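## Task

Push the probe through the cabinet's cable entry labelled DX and release it so it stays hanging there unsupported, with over half its length inside the cabinet. It only counts if nothing held by the robot keeps it in place at the end.

## Robot and tools

Robot: two arms, left_arm and right_arm, mounted on opposite sides of a table. Each has six joints and a two-finger gripper. The mount counts as part of its arm. The names are labels only; they do not match the left or right of any image.

World frame (used for all reported hand positions and for camera extrinsics): origin at the table centre, +z up, table surface at z = +0.020 m. left_arm's base is on the +y side, right_arm's on the -y side. In the gripper's own frame the fingers point along +x and close along y. The reported end_effector_position is the spot between the finger pads, roughly 3 to 4 cm short of the fingertips; it can be somewhat wrong, especially with the arm stretched out.

Tool execute_actions, argument actions: a list holding zero or one item.
- Empty list: no command, just the current state.
- Motion item: {"rows": [...], "steps": n}. n is 1 to 15 control steps, each 1/30 s, default 15. Up to 15 rows; row k is used on step k and the final row is reused for remaining steps. Every row has exactly 14 numbers covering both arms, even if one arm is idle: left_arm waist, shoulder, elbow, wrist pitch, wrist yaw, wrist roll, gripper opening, then the same seven for right_arm.
- Wait item: {"steps": n} with no rows, n up to 300; it returns after n steps counted from the previous result, and your writing time is included in that count.
- Optional pictures (boolean) turns camera images on or off for that result; they are on by default.
A refused call sends nothing to the robot.

Joint numbers are absolute target angles in radians, the same quantities printed in Joint positions, not offsets. Ranges per arm: waist -3.054 to 3.054, shoulder 0.000 to 3.142, elbow 0.000 to 2.356, wrist pitch -1.571 to 1.571, wrist yaw -1.571 to 1.571, wrist roll -3.142 to 3.142. True ends may differ by up to 0.010. A target over 0.010 beyond a stated end, and further out than the joint's last reported angle, gets the call refused. Targets past the true end are clipped there, reported as "joint sent to its limit" (possibly referring to an earlier, still-running action); absence of that line does not prove there is room left.

Gripper opening is an absolute value from -1 to 1: +1 fully open (pads about 0.088 m apart), empty fingers touch near -0.80, anything lower adds nothing. A full close takes at least about 0.5 s. grip_measured reports the actual opening on the same scale. To hold something, keep commanding a value well under grip_measured; the bigger the gap, the firmer the squeeze (up to about 34 N per pad, some grippers weaker). Closing quickly can spike force and even spring the fingers open. Readings may be off by about 1 mm, fixed per gripper.

Motion limits: each step, a joint's target is capped near its measured angle (0.211 rad waist, shoulder and elbow; 0.213 wrist pitch; 0.267 wrist yaw; 0.228 wrist roll), and whole-arm targets are pulled back if they would move the hand over 70 mm from where it is. Large moves therefore take several calls. Friction may leave joints short of target, particularly at long reach or for tiny changes, so read Joint positions after each move.

Between calls the arms keep heading to the last row sent, until everything nearly stops or a step is HELD; after that only a new action moves them further. The simulation runs on while you think and write.

Result lines: the state line per arm gives hand position (m), orientation as quaternion wxyz, and linear and angular velocity, all in the world frame. Joint positions and Joint velocities list six joints (rad, rad/s) then finger gap (m, m/s). Joint torques are total drive outputs, offset, scaled and noisy, not pure contact load. "joint command not followed" means the clearance check altered or blocked targets; HELD marks steps where your row was partly or wholly not sent. MOTOR HOT warns from 50 °C; at 95 °C an OVER-TEMPERATURE FAULT holds the arm, and if it fails to cool in 30 to 60 s the arm and its gripper lose power and go limp. Holding loads, including during idle thinking, heats motors.

Tool zoom_image: camera (one of cam_head_left, cam_head_right, cam_high, cam_low, cam_left_wrist, cam_right_wrist) and region [x0, y0, x1, y1] in pixels of that camera's last 504x504 image, top-left origin, at most 504 by 504. Calibration data (pinhole plus radial model, K, distortion, T_world_to_cam) are given per camera; fixed cameras may be off by a couple of degrees and millimetres; wrist camera poses derive from joint readings.

Tool finished_scene: scene (the current scene's number). Only call it once the probe hangs on its own. Replying with no tool call ends everything.

Avoid: arms colliding or pressing on each other; contact torque reaching load limits (waist 16.6, shoulder 20.6, elbow 20.5, wrist pitch 5.42, wrist yaw 5.4, wrist roll 5.07 N m, held weight included), which freezes that arm for 10 s and drops the rest of the call; dropping or knocking anything off the table; slamming, hard pushes and slips. Occasional brief tugs on held parts or pushes on loose items may occur.

Each tool is called in YAML: its name, and indented under it one key for each argument.

## Session

execute_actions:
  actions: []

Scene clock: 0.00 s of 5060.00 s.
left_arm: end_effector_position=(-0.1988, +0.1934, +0.3610) grip_measured=+0.980 end_effector_quat_wxyz=(+0.704, -0.017, -0.016, -0.709) end_effector_velocity=(-0.002, +0.000, -0.002) end_effector_angular_velocity=(+0.007, +0.022, -0.011) | right_arm: end_effector_position=(+0.4097, -0.3262, +0.3635) grip_measured=+0.991 end_effector_quat_wxyz=(+0.975, +0.003, -0.027, +0.220) end_effector_velocity=(-0.001, -0.002, +0.003) end_effector_angular_velocity=(+0.011, -0.008, +0.000)
Joint positions: left_arm=[-0.001  0.843  0.647  0.243 -0.008  0.     0.087] | right_arm=[-1.606  0.85   0.653  0.251 -0.007 -0.005  0.088]
Joint velocities: left_arm=[-0.002 -0.002 -0.002 -0.007  0.007 -0.022 -0.   ] | right_arm=[-0.007 -0.007 -0.002  0.007 -0.007  0.007 -0.   ]
Joint torques (N m, as the arm reports them, + toward a larger angle): no reading
Heat: left arm: hottest wrist pitch 29 °C (+0.0 °C/min); right arm: hottest elbow 28 °C (+0.0 °C/min).

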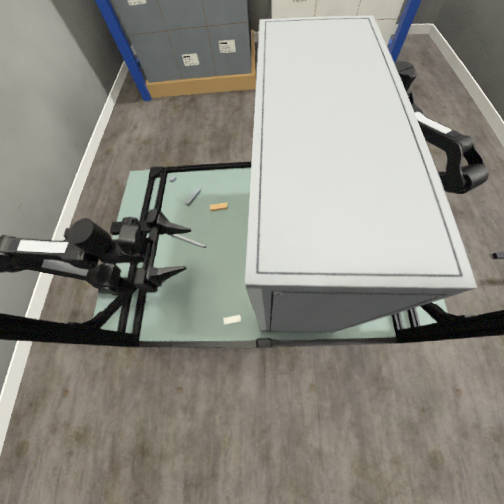

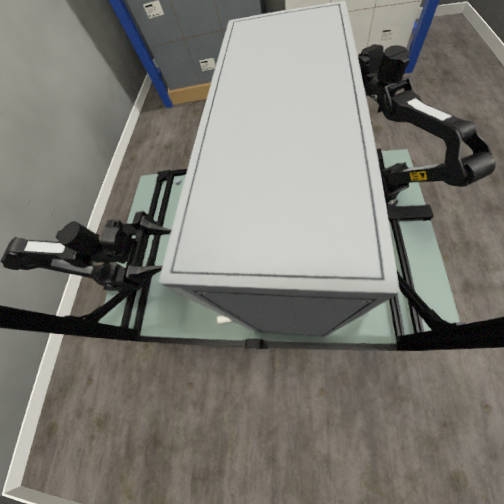

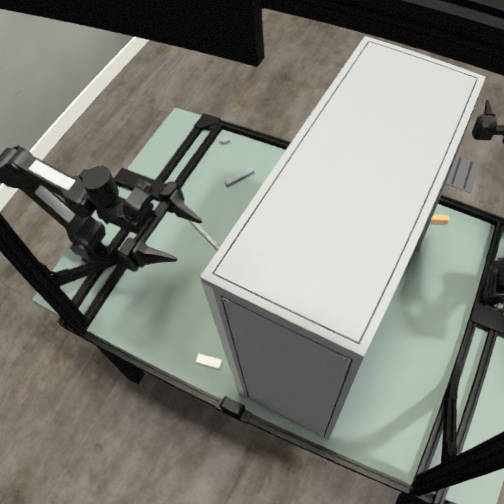

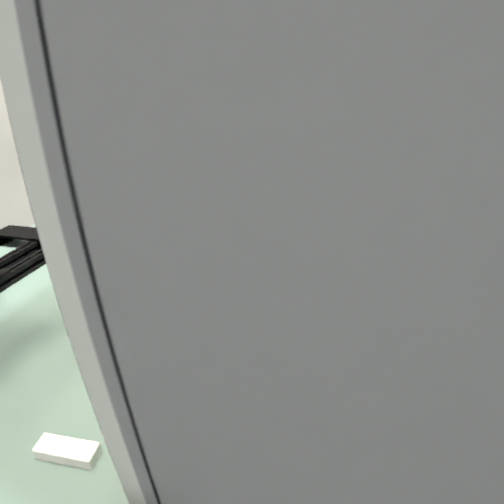

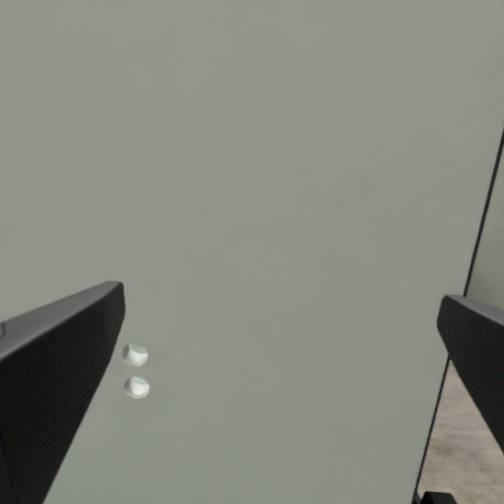

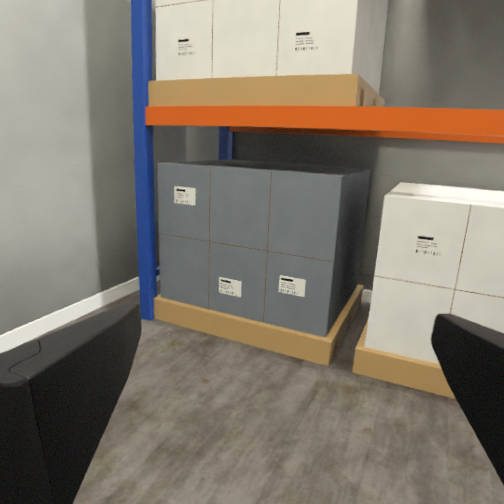

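execute_actions:
  actions:
    - {"rows":[[0.35,0.4,0.5,-0.25,0,0,1,-1.5,0.2,0.38,-0.95,0,0,-0.6]]}
  pictures: false

execute_actions:
  actions:
    - {"rows":[[0.35,0.4,0.5,-0.25,0,0,1,0.1,0.2,0.38,-0.95,0,0,-0.6]]}

execute_actions:
  actions:
    - {"steps":22}
  pictures: false

execute_actions:
  actions:
    - {"rows":[[0.9,0.6,0.8,-1.0,0,0,1,0.1,0.2,0.3,-0.15,0.2,0,-0.6]]}
  pictures: false

execute_actions:
  actions:
    - {"steps":15}

Scene clock: 11.23 s of 5060.00 s.
left_arm: end_effector_position=(-0.1208, +0.2868, +0.3039) grip_measured=+0.980 end_effector_quat_wxyz=(+0.811, +0.039, +0.054, -0.582) end_effector_velocity=(+0.010, +0.023, -0.045) end_effector_angular_velocity=(+0.125, +0.064, +0.076) | right_arm: end_effector_position=(+0.3036, -0.3533, +0.2464) grip_measured=-0.588 end_effector_quat_wxyz=(+0.955, -0.037, +0.130, +0.265) end_effector_velocity=(-0.129, -0.073, -0.199) end_effector_angular_velocity=(-0.453, +0.751, +0.021)
Joint positions: left_arm=[ 0.338  0.418  0.513 -0.228 -0.002  0.     0.087] | right_arm=[-1.506  0.26   0.403 -0.413 -0.003 -0.003  0.01 ]
Joint velocities: left_arm=[ 0.066 -0.105 -0.061 -0.183 -0.007 -0.022 -0.   ] | right_arm=[ 0.012 -0.603 -0.007 -1.473 -0.007 -0.007  0.014]
Joint torques (N m, as the arm reports them, + toward a larger angle): left_arm=[ 0.45 -0.23  6.13  1.86  0.07  0.03] | right_arm=[0.26 1.67 5.01 1.1  0.11 0.13]
Heat: left arm: hottest wrist pitch 30 °C (+5.3 °C/min); right arm: hottest elbow 30 °C (+10.7 °C/min).
Steps of this call (steps 1 to 90: nothing new was sent; then 7.73 s passed at rest; steps 91 to 105: all 15 steps of this action). Readings (joint positions):
91: left_arm=[0.016 0.825 0.638 0.221 0.004 0.000] | right_arm=[-1.600 0.835 0.642 0.234 -0.005 -0.005]
92: left_arm=[0.055 0.789 0.618 0.174 0.003 -0.000] | right_arm=[-1.583 0.801 0.616 0.193 -0.004 -0.005]
94: left_arm=[0.146 0.700 0.571 0.080 -0.002 -0.000] | right_arm=[-1.554 0.721 0.548 0.116 -0.004 -0.005]
98: left_arm=[0.288 0.521 0.523 -0.111 -0.005 0.000] | right_arm=[-1.519 0.546 0.435 -0.082 -0.004 -0.004]
105: the state above

Scene clock: 11.73 s of 5060.00 s.
left_arm: end_effector_position=(-0.1198, +0.2899, +0.3009) grip_measured=+0.980 end_effector_quat_wxyz=(+0.813, +0.042, +0.058, -0.578) end_effector_velocity=(+0.001, +0.002, -0.001) end_effector_angular_velocity=(+0.001, +0.005, +0.015) | right_arm: end_effector_position=(+0.1751, -0.3175, +0.1522) grip_measured=-0.599 end_effector_quat_wxyz=(+0.761, -0.212, +0.295, +0.537) end_effector_velocity=(-0.212, +0.044, -0.033) end_effector_angular_velocity=(-0.186, +0.054, +1.418)
Joint positions: left_arm=[ 0.346  0.404  0.51  -0.248 -0.002  0.     0.087] | right_arm=[-0.809  0.205  0.388 -0.927  0.006 -0.002  0.01 ]
Joint velocities: left_arm=[-0.007 -0.007 -0.002 -0.007 -0.022 -0.007 -0.   ] | right_arm=[ 1.419 -0.012 -0.007 -0.198  0.007 -0.007 -0.   ]
Joint torques (N m, as the arm reports them, + toward a larger angle): left_arm=[ 0.44 -0.29  6.08  1.8   0.07  0.03] | right_arm=[ 0.29  0.79  6.16  1.15 -0.17  0.08]
Heat: left arm: hottest wrist pitch 30 °C (+5.1 °C/min); right arm: hottest elbow 30 °C (+10.2 °C/min).
Steps of this call (steps 1 to 15: all 15 steps of this action). Readings (joint positions):
1: left_arm=[0.340 0.415 0.512 -0.234 -0.002 0.000] | right_arm=[-1.483 0.245 0.402 -0.463 0.005 -0.002]
2: left_arm=[0.341 0.413 0.511 -0.237 -0.002 0.000] | right_arm=[-1.434 0.235 0.401 -0.512 0.006 -0.002]
4: left_arm=[0.344 0.409 0.510 -0.242 -0.002 0.000] | right_arm=[-1.334 0.223 0.396 -0.609 0.005 -0.002]
8: left_arm=[0.346 0.405 0.510 -0.246 -0.002 0.000] | right_arm=[-1.142 0.211 0.392 -0.801 0.005 -0.002]
15: the state above
camera_calibration (this result's frames):
cam_left_wrist: T_world_to_cam=[[-0.9357, -0.350083, 0.0436671, -0.00988875], [-0.207399, 0.445714, -0.870818, 0.133979], [0.285396, -0.823881, -0.489662, 0.496592], [0, 0, 0, 1]] pos_world=[-0.123191, 0.345955, 0.360265]
cam_right_wrist: T_world_to_cam=[[0.946484, -0.3214, 0.0294844, -0.266405], [-0.265573, -0.827468, -0.494741, -0.106705], [0.183407, 0.460434, -0.86854, 0.327231], [0, 0, 0, 1]] pos_world=[0.163794, -0.324586, 0.239276]

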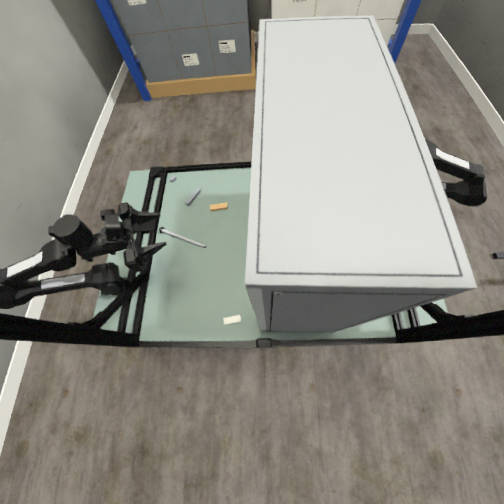

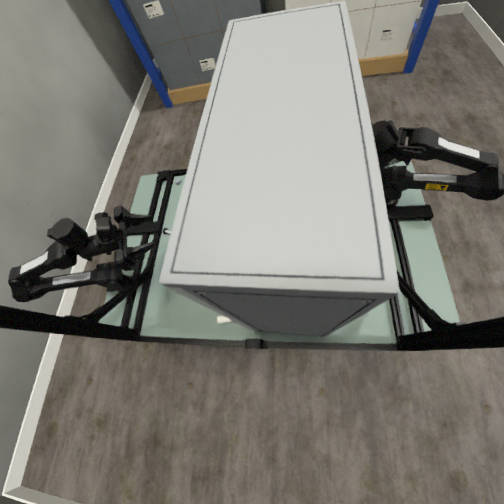

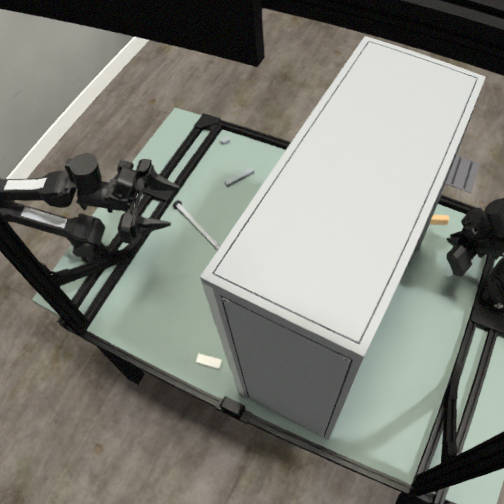

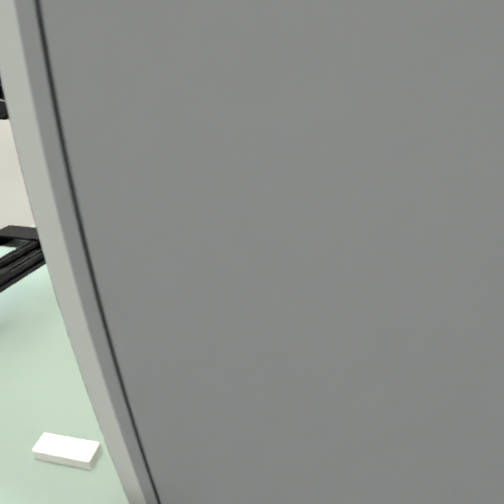

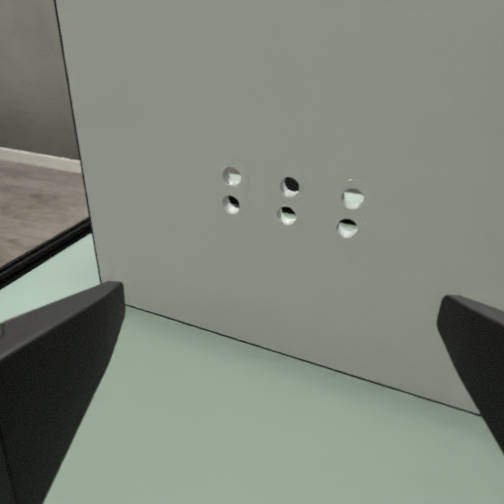

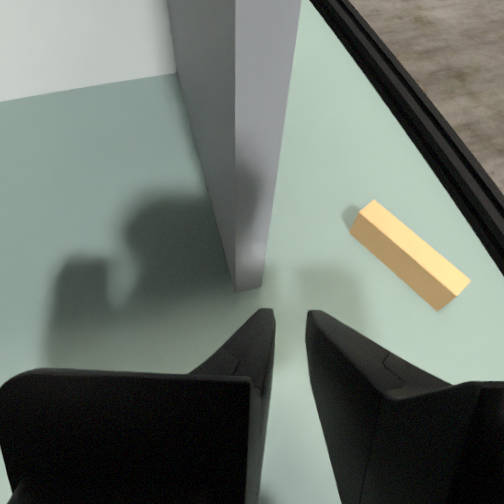

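Scene clock: 12.47 s of 5060.00 s.
left_arm: end_effector_position=(-0.1197, +0.2900, +0.3007) grip_measured=+0.980 end_effector_quat_wxyz=(+0.813, +0.042, +0.058, -0.578) end_effector_velocity=(+0.000, +0.001, -0.002) end_effector_angular_velocity=(+0.000, +0.022, +0.008) | right_arm: end_effector_position=(+0.0477, -0.3331, +0.1489) grip_measured=-0.600 end_effector_quat_wxyz=(+0.457, -0.326, +0.182, +0.807) end_effector_velocity=(-0.028, -0.021, -0.003) end_effector_angular_velocity=(-0.025, +0.009, +0.218)
Joint positions: left_arm=[ 0.347  0.404  0.509 -0.249 -0.002  0.     0.087] | right_arm=[ 0.072  0.205  0.388 -0.949  0.004 -0.001  0.01 ]
Joint velocities: left_arm=[-0.002 -0.002 -0.002 -0.007 -0.007 -0.022  0.   ] | right_arm=[ 0.208 -0.007 -0.002 -0.022 -0.022  0.007  0.   ]
Joint torques (N m, as the arm reports them, + toward a larger angle): left_arm=[ 0.42 -0.25  6.11  1.8   0.08  0.03] | right_arm=[ 0.28  0.75  6.13  1.09 -0.13  0.06]
Heat: left arm: hottest wrist pitch 30 °C (+4.8 °C/min); right arm: hottest elbow 30 °C (+9.6 °C/min).
Steps of this call (steps 1 to 22: the robot went on to your last target). Readings (joint positions):
1: left_arm=[0.346 0.404 0.510 -0.248 -0.002 0.000] | right_arm=[-0.761 0.205 0.388 -0.932 0.006 -0.002]
2: left_arm=[0.346 0.404 0.510 -0.248 -0.002 0.000] | right_arm=[-0.714 0.205 0.388 -0.936 0.006 -0.002]
4: left_arm=[0.346 0.404 0.510 -0.248 -0.002 0.000] | right_arm=[-0.618 0.205 0.388 -0.941 0.006 -0.002]
8: left_arm=[0.346 0.404 0.510 -0.249 -0.002 0.000] | right_arm=[-0.428 0.205 0.388 -0.946 0.006 -0.002]
22: the state above

Scene clock: 12.97 s of 5060.00 s.
left_arm: end_effector_position=(-0.0495, +0.3820, +0.2474) grip_measured=+0.980 end_effector_quat_wxyz=(+0.874, +0.126, +0.338, -0.325) end_effector_velocity=(-0.038, +0.086, -0.102) end_effector_angular_velocity=(+0.417, +0.482, +0.213) | right_arm: end_effector_position=(+0.0343, -0.2673, +0.2514) grip_measured=-0.600 end_effector_quat_wxyz=(+0.560, -0.067, +0.028, +0.825) end_effector_velocity=(-0.011, +0.026, +0.203) end_effector_angular_velocity=(+0.805, +0.516, -0.035)
Joint positions: left_arm=[ 0.872  0.594  0.778 -0.922 -0.001  0.001  0.087] | right_arm=[ 0.096  0.202  0.314 -0.256  0.19  -0.001  0.01 ]
Joint velocities: left_arm=[ 0.203  0.037  0.007 -0.608 -0.007 -0.007 -0.   ] | right_arm=[ 0.002 -0.012 -0.002  0.945  0.037  0.007 -0.   ]
Joint torques (N m, as the arm reports them, + toward a larger angle): left_arm=[0.35 0.06 8.9  1.72 0.06 0.01] | right_arm=[0.37 0.6  5.94 1.37 0.25 0.05]
Heat: left arm: hottest wrist pitch 30 °C (+4.6 °C/min); right arm: hottest elbow 30 °C (+9.3 °C/min).
Steps of this call (steps 1 to 15: all 15 steps of this action). Readings (joint positions):
1: left_arm=[0.371 0.426 0.534 -0.294 0.010 0.000] | right_arm=[0.079 0.203 0.379 -0.920 0.027 -0.001]
2: left_arm=[0.420 0.463 0.576 -0.346 0.007 -0.000] | right_arm=[0.083 0.203 0.362 -0.861 0.070 -0.000]
4: left_arm=[0.520 0.534 0.660 -0.437 0.002 -0.000] | right_arm=[0.088 0.202 0.337 -0.770 0.124 -0.001]
8: left_arm=[0.711 0.574 0.755 -0.623 0.001 -0.000] | right_arm=[0.094 0.202 0.317 -0.578 0.170 -0.001]
15: the state above

Scene clock: 13.47 s of 5060.00 s.
left_arm: end_effector_position=(-0.0549, +0.3923, +0.2390) grip_measured=+0.980 end_effector_quat_wxyz=(+0.866, +0.133, +0.369, -0.310) end_effector_velocity=(+0.001, +0.003, -0.002) end_effector_angular_velocity=(+0.005, +0.005, +0.029) | right_arm: end_effector_position=(+0.0336, -0.2654, +0.2729) grip_measured=-0.600 end_effector_quat_wxyz=(+0.563, -0.020, +0.008, +0.826) end_effector_velocity=(-0.002, -0.001, -0.002) end_effector_angular_velocity=(-0.004, -0.010, +0.020)
Joint positions: left_arm=[ 0.896  0.596  0.788 -0.997 -0.001  0.001  0.087] | right_arm=[ 0.097  0.201  0.312 -0.154  0.194 -0.001  0.01 ]
Joint velocities: left_arm=[-0.002 -0.002 -0.002 -0.007 -0.022 -0.022 -0.   ] | right_arm=[-0.002 -0.002 -0.002 -0.007 -0.022 -0.007 -0.   ]
Joint torques (N m, as the arm reports them, + toward a larger angle): left_arm=[0.52 0.47 8.15 1.42 0.03 0.02] | right_arm=[0.34 0.62 6.01 1.59 0.23 0.05]
Heat: left arm: hottest wrist pitch 30 °C (+4.5 °C/min); right arm: hottest elbow 30 °C (+8.9 °C/min).
Steps of this call (steps 1 to 15: the robot went on to your last target). Readings (joint positions):
1: left_arm=[0.878 0.595 0.779 -0.940 -0.001 0.001] | right_arm=[0.096 0.202 0.314 -0.230 0.191 -0.001]
2: left_arm=[0.882 0.596 0.781 -0.953 -0.001 0.001] | right_arm=[0.096 0.202 0.314 -0.213 0.192 -0.001]
4: left_arm=[0.888 0.596 0.784 -0.972 -0.001 0.001] | right_arm=[0.097 0.201 0.313 -0.188 0.192 -0.001]
8: left_arm=[0.893 0.596 0.787 -0.990 -0.001 0.001] | right_arm=[0.097 0.201 0.313 -0.164 0.193 -0.001]
15: the state above
camera_calibration (this result's frames):
cam_left_wrist: T_world_to_cam=[[-0.599582, -0.800096, 0.0186432, 0.290378], [-0.742602, 0.547509, -0.385715, -0.137303], [0.298402, -0.245112, -0.92243, 0.409181], [0, 0, 0, 1]] pos_world=[-0.0499565, 0.4078, 0.319067]
cam_right_wrist: T_world_to_cam=[[0.932146, 0.360292, 0.0359609, 0.0603673], [0.155485, -0.30861, -0.938395, 0.203106], [-0.326998, 0.880312, -0.34369, 0.419338], [0, 0, 0, 1]] pos_world=[0.0492717, -0.328218, 0.332545]

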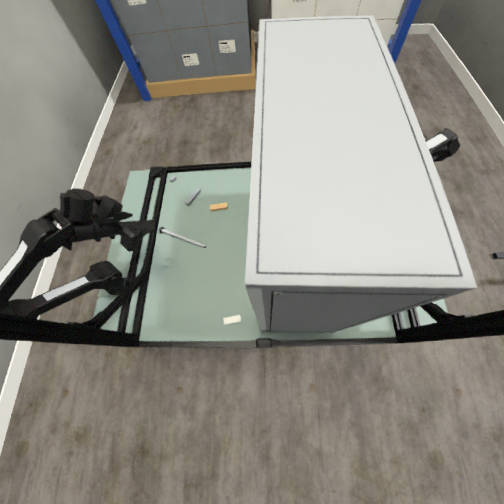

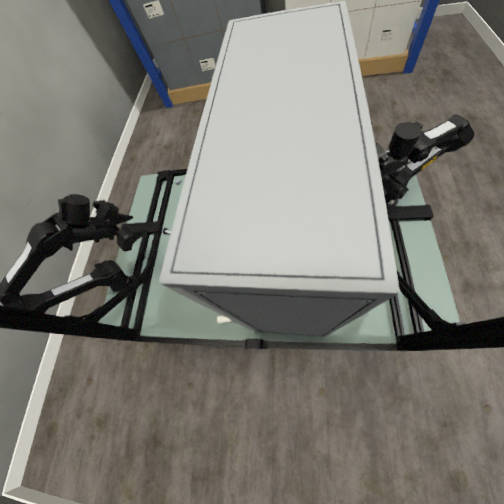

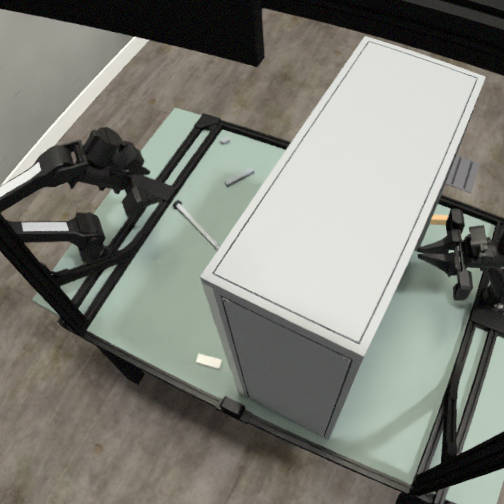

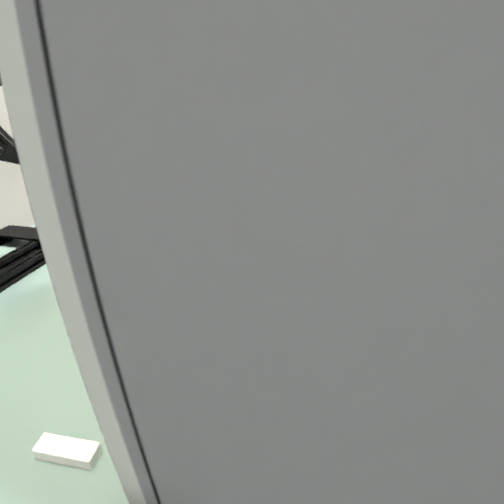

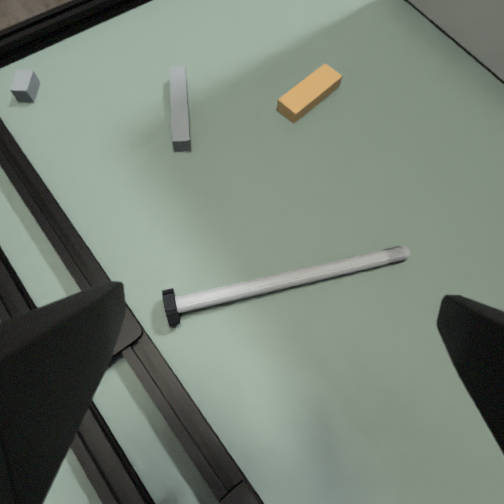

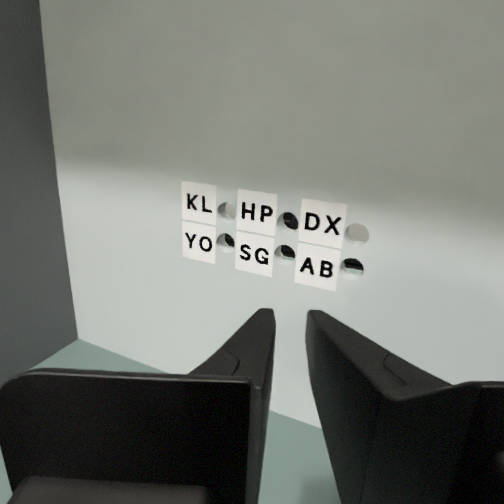

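execute_actions:
  actions:
    - {"rows":[[1.32,1.3,0.9,-0.9,0.6,1.0,0.3,0.1,0.8,0.1,0.6,0.58,0,0.5]]}
  pictures: false

execute_actions:
  actions:
    - {"rows":[[1.32,1.577,0.858,-0.862,0.6,1.724,0.3,0.1,1.35,0.063,1.277,0.58,0,0.5]]}
  pictures: false

execute_actions:
  actions:
    - {"steps":18}

Scene clock: 33.57 s of 5060.00 s.
left_arm: end_effector_position=(+0.0177, +0.3617, +0.1801) grip_measured=+0.312 end_effector_quat_wxyz=(+0.718, +0.191, +0.416, -0.525) end_effector_velocity=(+0.030, -0.003, -0.140) end_effector_angular_velocity=(+0.205, -0.215, -1.169) | right_arm: end_effector_position=(+0.0548, -0.2042, +0.1979) grip_measured=+0.481 end_effector_quat_wxyz=(+0.703, -0.068, +0.015, +0.708) end_effector_velocity=(-0.009, +0.032, +0.091) end_effector_angular_velocity=(+0.452, +0.270, -0.077)
Joint positions: left_arm=[ 1.305  1.237  0.887 -0.903  0.574  0.751  0.054] | right_arm=[ 0.099  0.758  0.114  0.506  0.564 -0.001  0.063]
Joint velocities: left_arm=[ 0.1    0.681  0.007 -0.007  0.154  1.531 -0.005] | right_arm=[ 0.002  0.295 -0.002  0.828  0.081 -0.007  0.007]
Joint torques (N m, as the arm reports them, + toward a larger angle): left_arm=[ 0.41 -5.24  7.81  0.88  0.63  0.18] | right_arm=[ 0.04 -0.66  5.95  1.47  0.29  0.08]
Heat: left arm: hottest wrist pitch 31 °C (+3.6 °C/min); right arm: hottest wrist pitch 32 °C (+7.1 °C/min).
Steps of this call (steps 1 to 15: the robot went on to your last target; steps 16 to 90: nothing new was sent; then 16.60 s passed at rest; steps 91 to 105: all 15 steps of this action). Readings (joint positions):
91: left_arm=[0.924 0.619 0.799 -1.000 0.047 0.037] | right_arm=[0.098 0.217 0.296 -0.114 0.222 -0.000]
92: left_arm=[0.973 0.658 0.820 -0.975 0.113 0.090] | right_arm=[0.099 0.246 0.275 -0.066 0.276 -0.000]
94: left_arm=[1.070 0.759 0.861 -0.927 0.234 0.192] | right_arm=[0.099 0.332 0.215 0.014 0.382 -0.000]
98: left_arm=[1.233 0.945 0.883 -0.913 0.456 0.395] | right_arm=[0.099 0.535 0.129 0.196 0.511 -0.000]
105: the state above

Scene clock: 34.07 s of 5060.00 s.
left_arm: end_effector_position=(+0.0181, +0.3613, +0.1025) grip_measured=+0.300 end_effector_quat_wxyz=(+0.547, +0.358, +0.301, -0.694) end_effector_velocity=(-0.005, -0.000, -0.014) end_effector_angular_velocity=(-0.207, -0.754, -1.256) | right_arm: end_effector_position=(+0.0400, -0.1791, +0.1750) grip_measured=+0.499 end_effector_quat_wxyz=(+0.707, -0.026, +0.005, +0.706) end_effector_velocity=(-0.009, +0.010, +0.087) end_effector_angular_velocity=(+0.441, +0.277, +0.010)
Joint positions: left_arm=[ 1.316  1.561  0.861 -0.865  0.597  1.515  0.054] | right_arm=[ 0.099  1.313  0.071  1.19   0.573 -0.001  0.063]
Joint velocities: left_arm=[-0.002  0.061 -0.002 -0.007  0.007  1.516 -0.   ] | right_arm=[ 0.002  0.208 -0.007  0.74  -0.007 -0.007 -0.   ]
Joint torques (N m, as the arm reports them, + toward a larger angle): left_arm=[ 0.45 -4.32  5.13  0.37  0.52  0.22] | right_arm=[ 0.02 -1.86  4.13  1.37  0.25  0.06]
Heat: left arm: hottest wrist pitch 31 °C (+3.5 °C/min); right arm: hottest wrist pitch 32 °C (+7.0 °C/min).
Steps of this call (steps 1 to 15: all 15 steps of this action). Readings (joint positions):
1: left_arm=[1.308 1.269 0.887 -0.901 0.581 0.802] | right_arm=[0.099 0.786 0.110 0.556 0.568 -0.000]
2: left_arm=[1.310 1.305 0.886 -0.886 0.589 0.854] | right_arm=[0.099 0.829 0.107 0.608 0.570 -0.001]
4: left_arm=[1.313 1.396 0.884 -0.876 0.592 0.955] | right_arm=[0.099 0.926 0.095 0.698 0.570 -0.001]
8: left_arm=[1.316 1.528 0.864 -0.871 0.592 1.158] | right_arm=[0.099 1.119 0.077 0.889 0.572 -0.001]
15: the state above

Scene clock: 34.67 s of 5060.00 s.
left_arm: end_effector_position=(+0.0179, +0.3613, +0.1009) grip_measured=+0.300 end_effector_quat_wxyz=(+0.507, +0.410, +0.231, -0.722) end_effector_velocity=(-0.005, +0.002, -0.002) end_effector_angular_velocity=(+0.015, +0.028, +0.004) | right_arm: end_effector_position=(+0.0392, -0.1778, +0.1833) grip_measured=+0.500 end_effector_quat_wxyz=(+0.708, -0.000, -0.000, +0.706) end_effector_velocity=(-0.000, -0.000, -0.004) end_effector_angular_velocity=(-0.019, -0.034, +0.005)
Joint positions: left_arm=[ 1.316  1.568  0.861 -0.864  0.598  1.717  0.054] | right_arm=[ 0.099  1.344  0.071  1.274  0.574 -0.001  0.063]
Joint velocities: left_arm=[-0.002  0.002 -0.002 -0.022 -0.007 -0.007 -0.   ] | right_arm=[-0.002 -0.002 -0.002 -0.022 -0.007 -0.022  0.   ]
Joint torques (N m, as the arm reports them, + toward a larger angle): left_arm=[ 0.44 -4.25  5.05  0.37  0.51  0.2 ] | right_arm=[ 0.04 -2.16  3.94  1.5   0.22  0.06]
Heat: left arm: hottest elbow 30 °C (+1.7 °C/min); right arm: hottest wrist pitch 32 °C (+6.9 °C/min).
Steps of this call (steps 1 to 18: the robot went on to your last target). Readings (joint positions):
1: left_arm=[1.316 1.563 0.861 -0.865 0.597 1.562] | right_arm=[0.099 1.320 0.071 1.210 0.573 -0.001]
2: left_arm=[1.316 1.564 0.861 -0.865 0.597 1.600] | right_arm=[0.099 1.325 0.071 1.225 0.574 -0.001]
4: left_arm=[1.316 1.566 0.861 -0.864 0.597 1.650] | right_arm=[0.099 1.333 0.071 1.245 0.574 -0.001]
8: left_arm=[1.316 1.567 0.861 -0.864 0.598 1.695] | right_arm=[0.099 1.340 0.071 1.265 0.574 -0.001]
18: the state above
camera_calibration (this result's frames):
cam_left_wrist: T_world_to_cam=[[-0.940194, 0.333444, -0.0696436, -0.0827638], [0.340447, 0.912931, -0.225062, -0.287221], [-0.0114658, -0.235312, -0.971852, 0.259492], [0, 0, 0, 1]] pos_world=[0.0229445, 0.350871, 0.181782]
cam_right_wrist: T_world_to_cam=[[0.999588, -0.009801, 0.0269882, -0.040026], [0.0227418, -0.303547, -0.952545, 0.153911], [0.0175281, 0.952766, -0.303199, 0.305264], [0, 0, 0, 1]] pos_world=[0.0311586, -0.244518, 0.240243]

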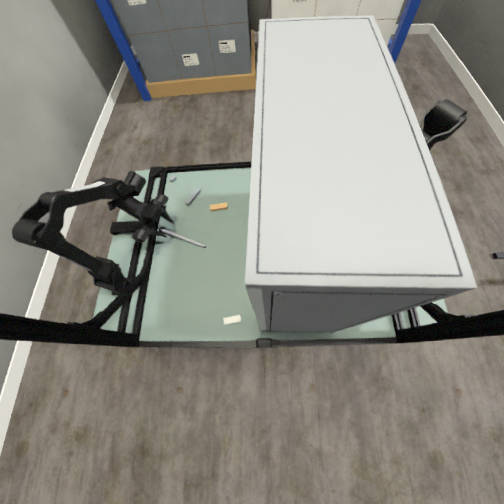

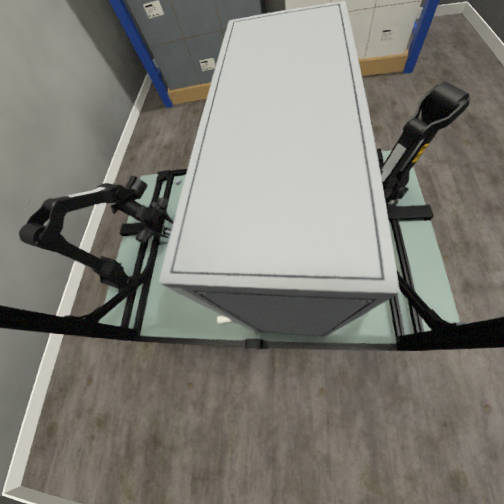

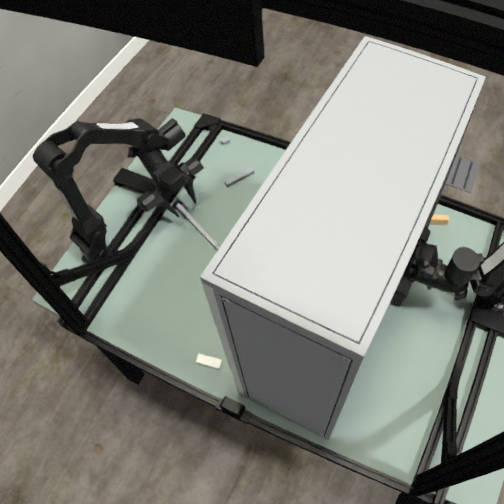

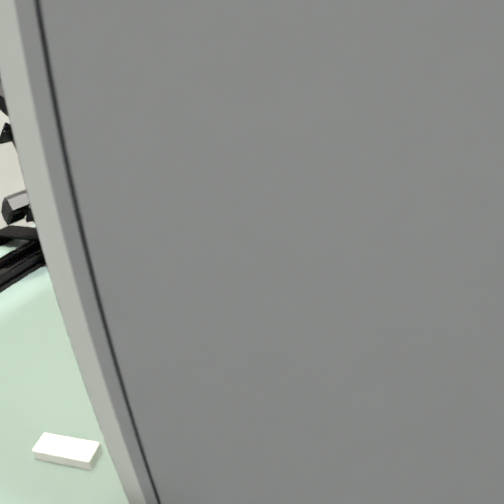

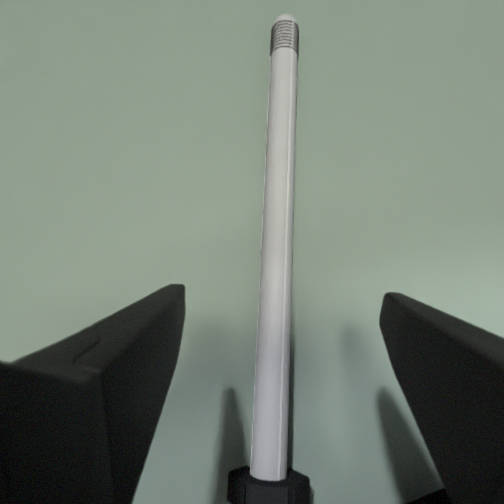

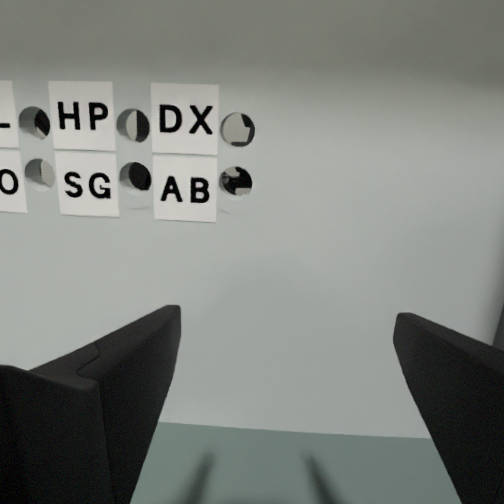

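execute_actions:
  actions:
    - {"rows":[[1.31,1.685,0.765,-0.655,0.6,1.76,0.0,0.1,1.35,0.063,1.277,0.58,0,0.5]]}

Scene clock: 48.77 s of 5060.00 s.
left_arm: end_effector_position=(+0.0213, +0.3596, +0.0585) grip_measured=+0.005 end_effector_quat_wxyz=(+0.500, +0.422, +0.214, -0.725) end_effector_velocity=(-0.001, -0.003, -0.004) end_effector_angular_velocity=(-0.007, +0.004, -0.001) | right_arm: end_effector_position=(+0.0392, -0.1779, +0.1831) grip_measured=+0.500 end_effector_quat_wxyz=(+0.708, -0.000, -0.000, +0.706) end_effector_velocity=(-0.000, -0.000, +0.001) end_effector_angular_velocity=(+0.006, -0.018, +0.005)
Joint positions: left_arm=[ 1.314  1.674  0.774 -0.661  0.599  1.754  0.039] | right_arm=[ 0.099  1.344  0.07   1.274  0.574 -0.001  0.064]
Joint velocities: left_arm=[-0.007  0.012 -0.007  0.022  0.007 -0.007 -0.002] | right_arm=[-0.002 -0.002 -0.002  0.007 -0.007 -0.022  0.   ]
Joint torques (N m, as the arm reports them, + toward a larger angle): left_arm=[-0.36 -4.54  3.98  0.38  0.46  0.14] | right_arm=[ 0.04 -2.15  3.96  1.5   0.22  0.06]
Heat: left arm: hottest elbow 30 °C (+1.2 °C/min); right arm: hottest wrist pitch 33 °C (+6.2 °C/min).
Steps of this call (steps 1 to 15: the robot went on to your last target; steps 16 to 90: nothing new was sent; then 10.60 s passed at rest; steps 91 to 105: all 15 steps of this action). Readings (joint positions):
91: left_arm=[1.316 1.578 0.850 -0.834 0.602 1.724] | right_arm=[0.099 1.344 0.070 1.274 0.574 -0.001]
92: left_arm=[1.316 1.592 0.837 -0.779 0.604 1.733] | right_arm=[0.099 1.344 0.070 1.274 0.574 -0.001]
94: left_arm=[1.316 1.634 0.814 -0.728 0.601 1.742] | right_arm=[0.099 1.344 0.070 1.274 0.574 -0.001]
98: left_arm=[1.315 1.671 0.776 -0.684 0.599 1.750] | right_arm=[0.099 1.344 0.070 1.274 0.574 -0.001]
105: the state above
camera_calibration (this result's frames):
cam_left_wrist: T_world_to_cam=[[-0.926204, 0.3634, -0.100427, -0.0912152], [0.376906, 0.899054, -0.222809, -0.292221], [0.00932068, -0.244219, -0.969675, 0.220546], [0, 0, 0, 1]] pos_world=[0.0236004, 0.349731, 0.139588]
cam_right_wrist: T_world_to_cam=[[0.999582, -0.00979231, 0.0271977, -0.0400862], [0.0229384, -0.303852, -0.952443, 0.153648], [0.0175907, 0.952669, -0.303501, 0.305287], [0, 0, 0, 1]] pos_world=[0.0311748, -0.244543, 0.240086]

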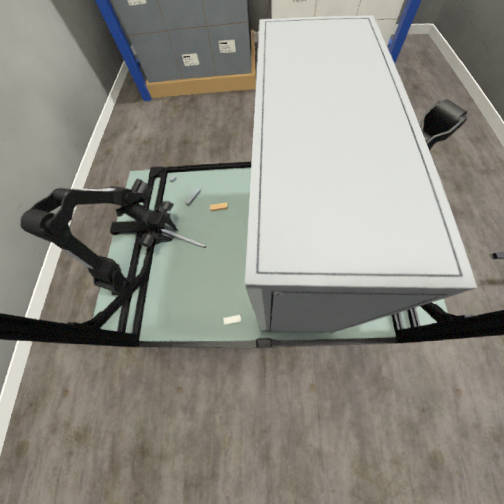

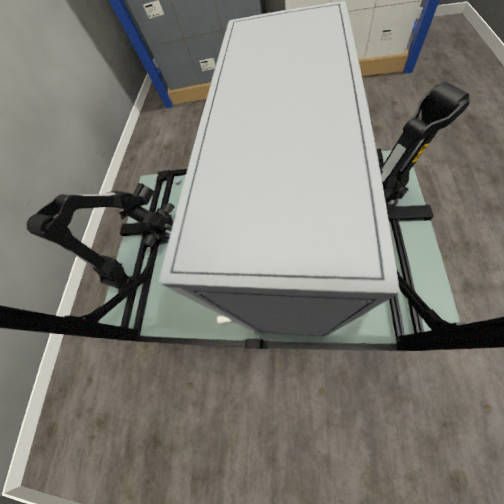

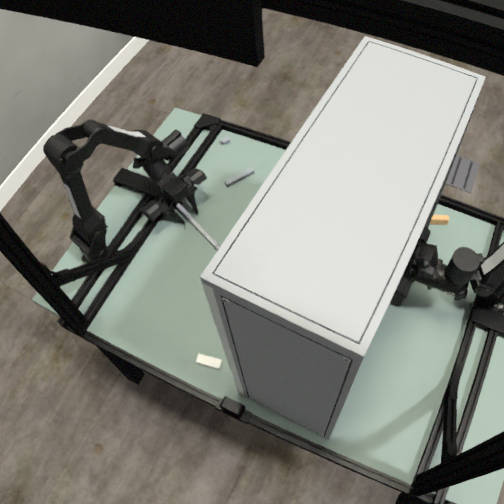

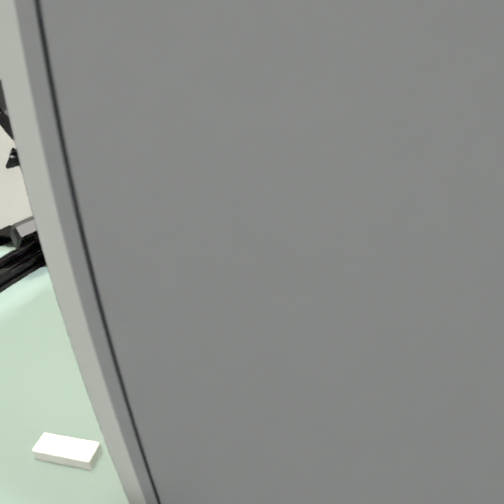

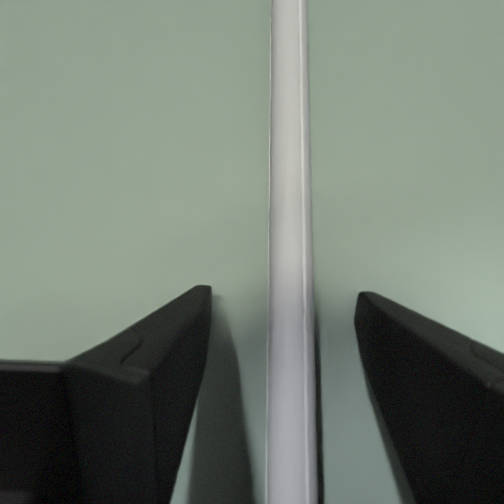

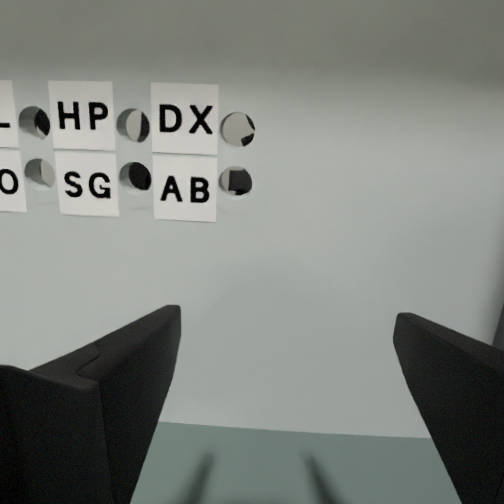

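execute_actions:
  actions:
    - {"rows":[[1.31,1.685,0.765,-0.655,0.6,1.76,-0.9,0.13,1.35,0.063,1.277,0.58,0,0.5]]}
  pictures: false

execute_actions:
  actions:
    - {"rows":[[1.25,1.35,0.95,-0.8,0.5,1.6,-0.9,0.13,1.35,0.063,1.277,0.58,0,0.5]],"steps":12}
  pictures: false

execute_actions:
  actions:
    - {"rows":[[0.75,1.35,1.15,-0.6,0,0.85,-0.9,0.13,1.35,0.063,1.277,0.58,0,0.5]]}
  pictures: false

execute_actions:
  actions:
    - {"rows":[[0.558,1.419,1.209,-0.555,0,0.718,-0.9,0.13,1.35,0.063,1.277,0.58,0,0.5]]}
  pictures: false

execute_actions:
  actions:
    - {"steps":10}

zoom_image:
  camera: "cam_right_wrist"
  region: [210,100,310,200]

Scene clock: 71.70 s of 5060.00 s.
left_arm: end_effector_position=(+0.0214, +0.3593, +0.0579) grip_measured=-0.580 end_effector_quat_wxyz=(+0.500, +0.422, +0.212, -0.725) end_effector_velocity=(-0.000, +0.000, +0.000) end_effector_angular_velocity=(+0.007, -0.004, -0.008) | right_arm: end_effector_position=(+0.0322, -0.1803, +0.1830) grip_measured=+0.500 end_effector_quat_wxyz=(+0.699, -0.000, -0.000, +0.715) end_effector_velocity=(-0.002, +0.000, +0.000) end_effector_angular_velocity=(-0.002, -0.009, +0.010)
Joint positions: left_arm=[ 1.313  1.676  0.772 -0.656  0.6    1.755  0.011] | right_arm=[ 0.126  1.344  0.07   1.274  0.576 -0.001  0.064]
Joint velocities: left_arm=[-0.002 -0.002  0.002 -0.007 -0.007  0.007 -0.   ] | right_arm=[ 0.002 -0.002  0.002 -0.007 -0.007 -0.007  0.   ]
Joint torques (N m, as the arm reports them, + toward a larger angle): left_arm=[-0.32 -4.55  3.93  0.3   0.44  0.16] | right_arm=[ 0.37 -2.22  3.99  1.48  0.15  0.07]
Heat: left arm: hottest elbow 29 °C (-1.0 °C/min); right arm: hottest wrist pitch 34 °C (+4.0 °C/min).
Steps of this call (steps 1 to 15: the robot went on to your last target; steps 16 to 90: nothing new was sent; then 19.43 s passed at rest; steps 91 to 105: all 15 steps of this action). Readings (joint positions):
91: left_arm=[1.313 1.676 0.772 -0.657 0.599 1.755] | right_arm=[0.102 1.344 0.070 1.274 0.575 -0.001]
92: left_arm=[1.313 1.676 0.772 -0.657 0.599 1.755] | right_arm=[0.107 1.344 0.070 1.274 0.575 -0.001]
94: left_arm=[1.313 1.676 0.772 -0.657 0.599 1.755] | right_arm=[0.117 1.344 0.070 1.274 0.576 -0.001]
98: left_arm=[1.313 1.676 0.772 -0.656 0.600 1.755] | right_arm=[0.123 1.344 0.070 1.274 0.576 -0.001]
105: the state above

Scene clock: 72.10 s of 5060.00 s.
left_arm: end_effector_position=(+0.0490, +0.3473, +0.1649) grip_measured=-0.580 end_effector_quat_wxyz=(+0.554, +0.505, +0.157, -0.643) end_effector_velocity=(-0.024, +0.013, +0.011) end_effector_angular_velocity=(+0.089, +0.042, +0.060) | right_arm: end_effector_position=(+0.0320, -0.1803, +0.1830) grip_measured=+0.500 end_effector_quat_wxyz=(+0.699, -0.000, -0.000, +0.715) end_effector_velocity=(+0.002, -0.000, -0.004) end_effector_angular_velocity=(-0.018, -0.005, -0.010)
Joint positions: left_arm=[ 1.256  1.373  0.938 -0.79   0.507  1.614  0.011] | right_arm=[ 0.126  1.344  0.07   1.274  0.576 -0.001  0.064]
Joint velocities: left_arm=[-0.027 -0.1    0.002 -0.139 -0.095 -0.066 -0.   ] | right_arm=[-0.002 -0.002 -0.002 -0.022  0.007  0.007  0.   ]
Joint torques (N m, as the arm reports them, + toward a larger angle): left_arm=[-0.44 -5.41  7.19  0.65  0.35 -0.12] | right_arm=[ 0.35 -2.19  4.02  1.49  0.14  0.07]
Heat: left arm: hottest elbow 29 °C (-1.0 °C/min); right arm: hottest wrist pitch 34 °C (+4.1 °C/min).
Steps of this call (steps 1 to 12: all 12 steps of this action). Readings (joint positions):
1: left_arm=[1.310 1.663 0.784 -0.676 0.589 1.740] | right_arm=[0.126 1.344 0.070 1.274 0.576 -0.001]
2: left_arm=[1.299 1.643 0.801 -0.707 0.563 1.715] | right_arm=[0.126 1.344 0.070 1.274 0.576 -0.001]
4: left_arm=[1.281 1.576 0.843 -0.733 0.542 1.678] | right_arm=[0.126 1.344 0.070 1.274 0.576 -0.001]
8: left_arm=[1.263 1.425 0.918 -0.772 0.518 1.631] | right_arm=[0.126 1.344 0.070 1.274 0.576 -0.001]
12: the state above

Scene clock: 72.60 s of 5060.00 s.
left_arm: end_effector_position=(+0.0523, +0.2427, +0.2408) grip_measured=-0.581 end_effector_quat_wxyz=(+0.670, +0.523, +0.165, -0.501) end_effector_velocity=(-0.018, -0.024, +0.005) end_effector_angular_velocity=(-0.297, +0.302, +0.622) | right_arm: end_effector_position=(+0.0320, -0.1803, +0.1830) grip_measured=+0.500 end_effector_quat_wxyz=(+0.699, -0.000, -0.000, +0.715) end_effector_velocity=(-0.000, -0.000, -0.004) end_effector_angular_velocity=(-0.018, -0.005, +0.005)
Joint positions: left_arm=[ 0.775  1.361  1.13  -0.61   0.023  0.955  0.011] | right_arm=[ 0.126  1.344  0.07   1.274  0.576 -0.001  0.064]
Joint velocities: left_arm=[-0.168  0.002  0.007  0.022 -0.212 -0.872  0.   ] | right_arm=[-0.002 -0.002 -0.002 -0.022 -0.007  0.007  0.   ]
Joint torques (N m, as the arm reports them, + toward a larger angle): left_arm=[ 0.02 -6.7   9.13  1.8  -0.07 -0.14] | right_arm=[ 0.36 -2.16  4.01  1.49  0.14  0.07]
Heat: left arm: hottest elbow 29 °C (-1.0 °C/min); right arm: hottest wrist pitch 34 °C (+4.0 °C/min).
Steps of this call (steps 1 to 15: all 15 steps of this action). Readings (joint positions):
1: left_arm=[1.243 1.372 0.949 -0.788 0.471 1.588] | right_arm=[0.126 1.344 0.070 1.274 0.576 -0.001]
2: left_arm=[1.213 1.373 0.965 -0.758 0.422 1.553] | right_arm=[0.126 1.344 0.070 1.274 0.576 -0.001]
4: left_arm=[1.144 1.374 1.016 -0.701 0.333 1.478] | right_arm=[0.126 1.344 0.070 1.274 0.576 -0.001]
8: left_arm=[0.967 1.365 1.106 -0.631 0.125 1.282] | right_arm=[0.126 1.344 0.070 1.274 0.576 -0.001]
15: the state above

Scene clock: 73.10 s of 5060.00 s.
left_arm: end_effector_position=(+0.0061, +0.1793, +0.2552) grip_measured=-0.581 end_effector_quat_wxyz=(+0.688, +0.460, +0.149, -0.541) end_effector_velocity=(-0.008, -0.009, -0.000) end_effector_angular_velocity=(-0.018, +0.025, +0.010) | right_arm: end_effector_position=(+0.0319, -0.1803, +0.1829) grip_measured=+0.500 end_effector_quat_wxyz=(+0.699, -0.001, -0.000, +0.715) end_effector_velocity=(-0.001, -0.001, -0.002) end_effector_angular_velocity=(-0.006, -0.026, +0.010)
Joint positions: left_arm=[ 0.565  1.411  1.192 -0.56   0.002  0.728  0.011] | right_arm=[ 0.127  1.345  0.07   1.274  0.576 -0.001  0.064]
Joint velocities: left_arm=[-0.032  0.012  0.007  0.007 -0.007 -0.051 -0.   ] | right_arm=[ 0.002 -0.002 -0.002 -0.007 -0.007 -0.022 -0.   ]
Joint torques (N m, as the arm reports them, + toward a larger angle): left_arm=[-0.19 -5.18  8.94  1.88 -0.04 -0.16] | right_arm=[ 0.34 -2.18  4.01  1.5   0.14  0.06]
Heat: left arm: hottest elbow 29 °C (-1.0 °C/min); right arm: hottest wrist pitch 34 °C (+4.1 °C/min).
Steps of this call (steps 1 to 15: all 15 steps of this action). Readings (joint positions):
1: left_arm=[0.759 1.364 1.136 -0.608 0.006 0.912] | right_arm=[0.126 1.344 0.070 1.274 0.576 -0.001]
2: left_arm=[0.725 1.372 1.146 -0.596 -0.001 0.870] | right_arm=[0.126 1.344 0.070 1.274 0.576 -0.001]
4: left_arm=[0.648 1.391 1.170 -0.573 0.007 0.809] | right_arm=[0.126 1.344 0.070 1.274 0.576 -0.001]
8: left_arm=[0.578 1.403 1.188 -0.565 0.008 0.753] | right_arm=[0.127 1.345 0.070 1.274 0.576 -0.001]
15: the state above

Scene clock: 73.43 s of 5060.00 s.
left_arm: end_effector_position=(+0.0054, +0.1784, +0.2555) grip_measured=-0.581 end_effector_quat_wxyz=(+0.689, +0.459, +0.149, -0.541) end_effector_velocity=(+0.001, +0.002, -0.003) end_effector_angular_velocity=(+0.010, +0.007, +0.029) | right_arm: end_effector_position=(+0.0320, -0.1804, +0.1828) grip_measured=+0.500 end_effector_quat_wxyz=(+0.699, -0.001, -0.000, +0.715) end_effector_velocity=(-0.004, -0.001, -0.003) end_effector_angular_velocity=(-0.010, -0.014, +0.024)
Joint positions: left_arm=[ 0.562  1.412  1.193 -0.56   0.002  0.724  0.011] | right_arm=[ 0.127  1.345  0.069  1.274  0.576 -0.001  0.064]
Joint velocities: left_arm=[-0.002  0.002 -0.002 -0.007 -0.022 -0.022 -0.   ] | right_arm=[ 0.002  0.002 -0.002 -0.007 -0.022 -0.007 -0.   ]
Joint torques (N m, as the arm reports them, + toward a larger angle): left_arm=[-0.3  -5.06  9.    1.9  -0.03 -0.15] | right_arm=[ 0.33 -2.19  4.01  1.49  0.15  0.06]
Heat: left arm: hottest elbow 29 °C (-1.0 °C/min); right arm: hottest wrist pitch 34 °C (+4.0 °C/min).
Steps of this call (steps 1 to 10: the robot went on to your last target). Readings (joint positions):
1: left_arm=[0.564 1.411 1.192 -0.560 0.002 0.727] | right_arm=[0.127 1.345 0.069 1.274 0.576 -0.001]
2: left_arm=[0.563 1.411 1.192 -0.560 0.002 0.726] | right_arm=[0.127 1.345 0.069 1.274 0.576 -0.001]
4: left_arm=[0.563 1.411 1.193 -0.560 0.002 0.725] | right_arm=[0.127 1.345 0.069 1.274 0.576 -0.001]
8: left_arm=[0.562 1.411 1.193 -0.560 0.002 0.724] | right_arm=[0.127 1.345 0.069 1.274 0.576 -0.001]
10: the state above
camera_calibration (this result's frames):
cam_left_wrist: T_world_to_cam=[[-0.888522, -0.0403783, -0.457054, 0.142613], [0.0945937, 0.958602, -0.268579, -0.0768132], [0.448978, -0.281873, -0.847919, 0.340714], [0, 0, 0, 1]] pos_world=[-0.0189926, 0.17543, 0.333449]
cam_right_wrist: T_world_to_cam=[[0.9995, 0.0150197, 0.0278279, -0.0284905], [0.0310789, -0.30409, -0.952136, 0.152349], [-0.00583861, 0.952525, -0.304405, 0.30863], [0, 0, 0, 1]] pos_world=[0.0255434, -0.247221, 0.239798]

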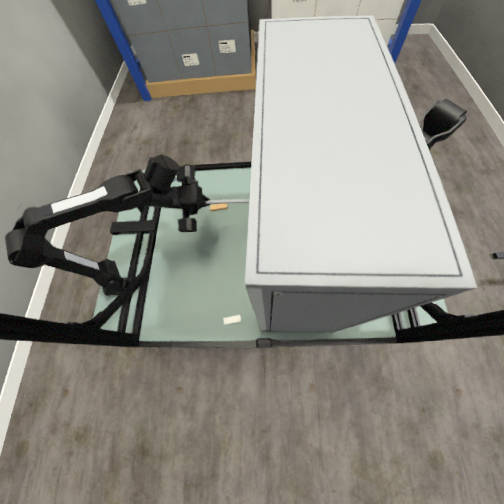

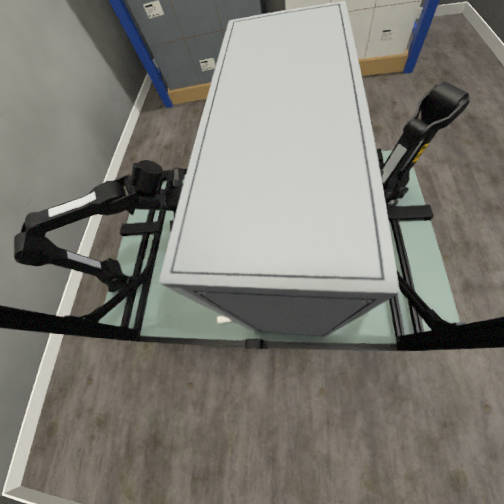

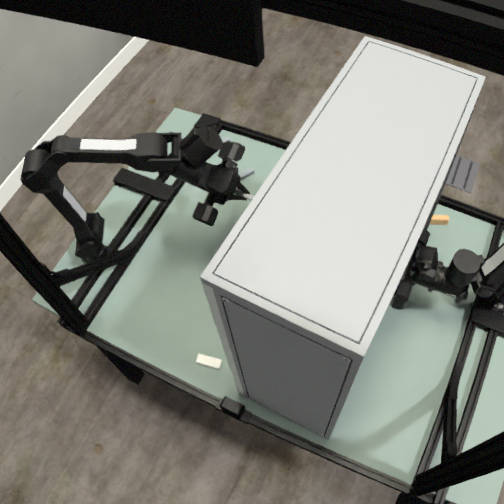

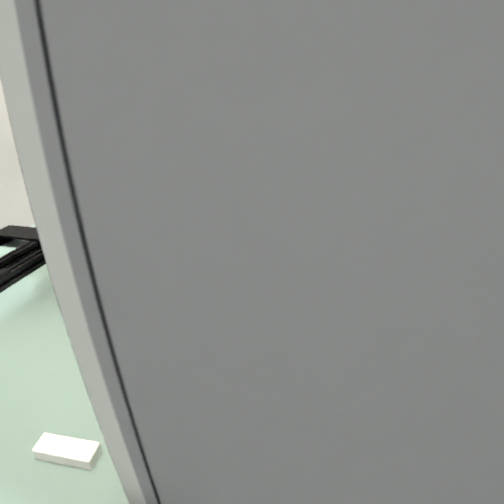

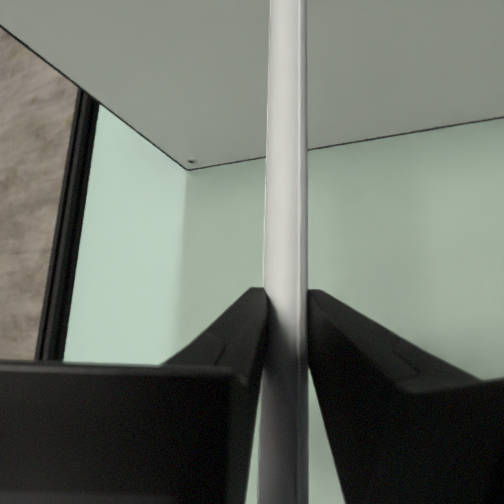

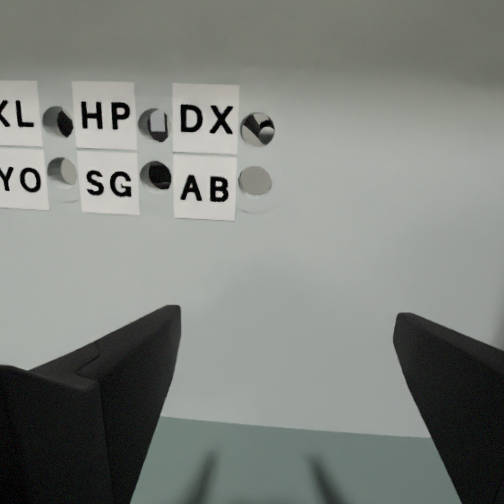

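Region (210, 100, 310, 200) of cam_right_wrist's 504x504 image, scaled by 5.040, with more detail than that image has.

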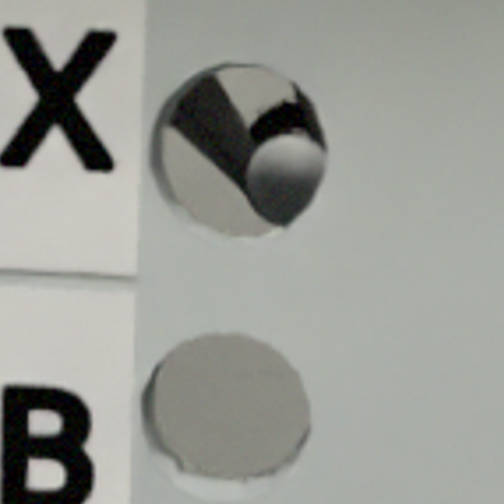

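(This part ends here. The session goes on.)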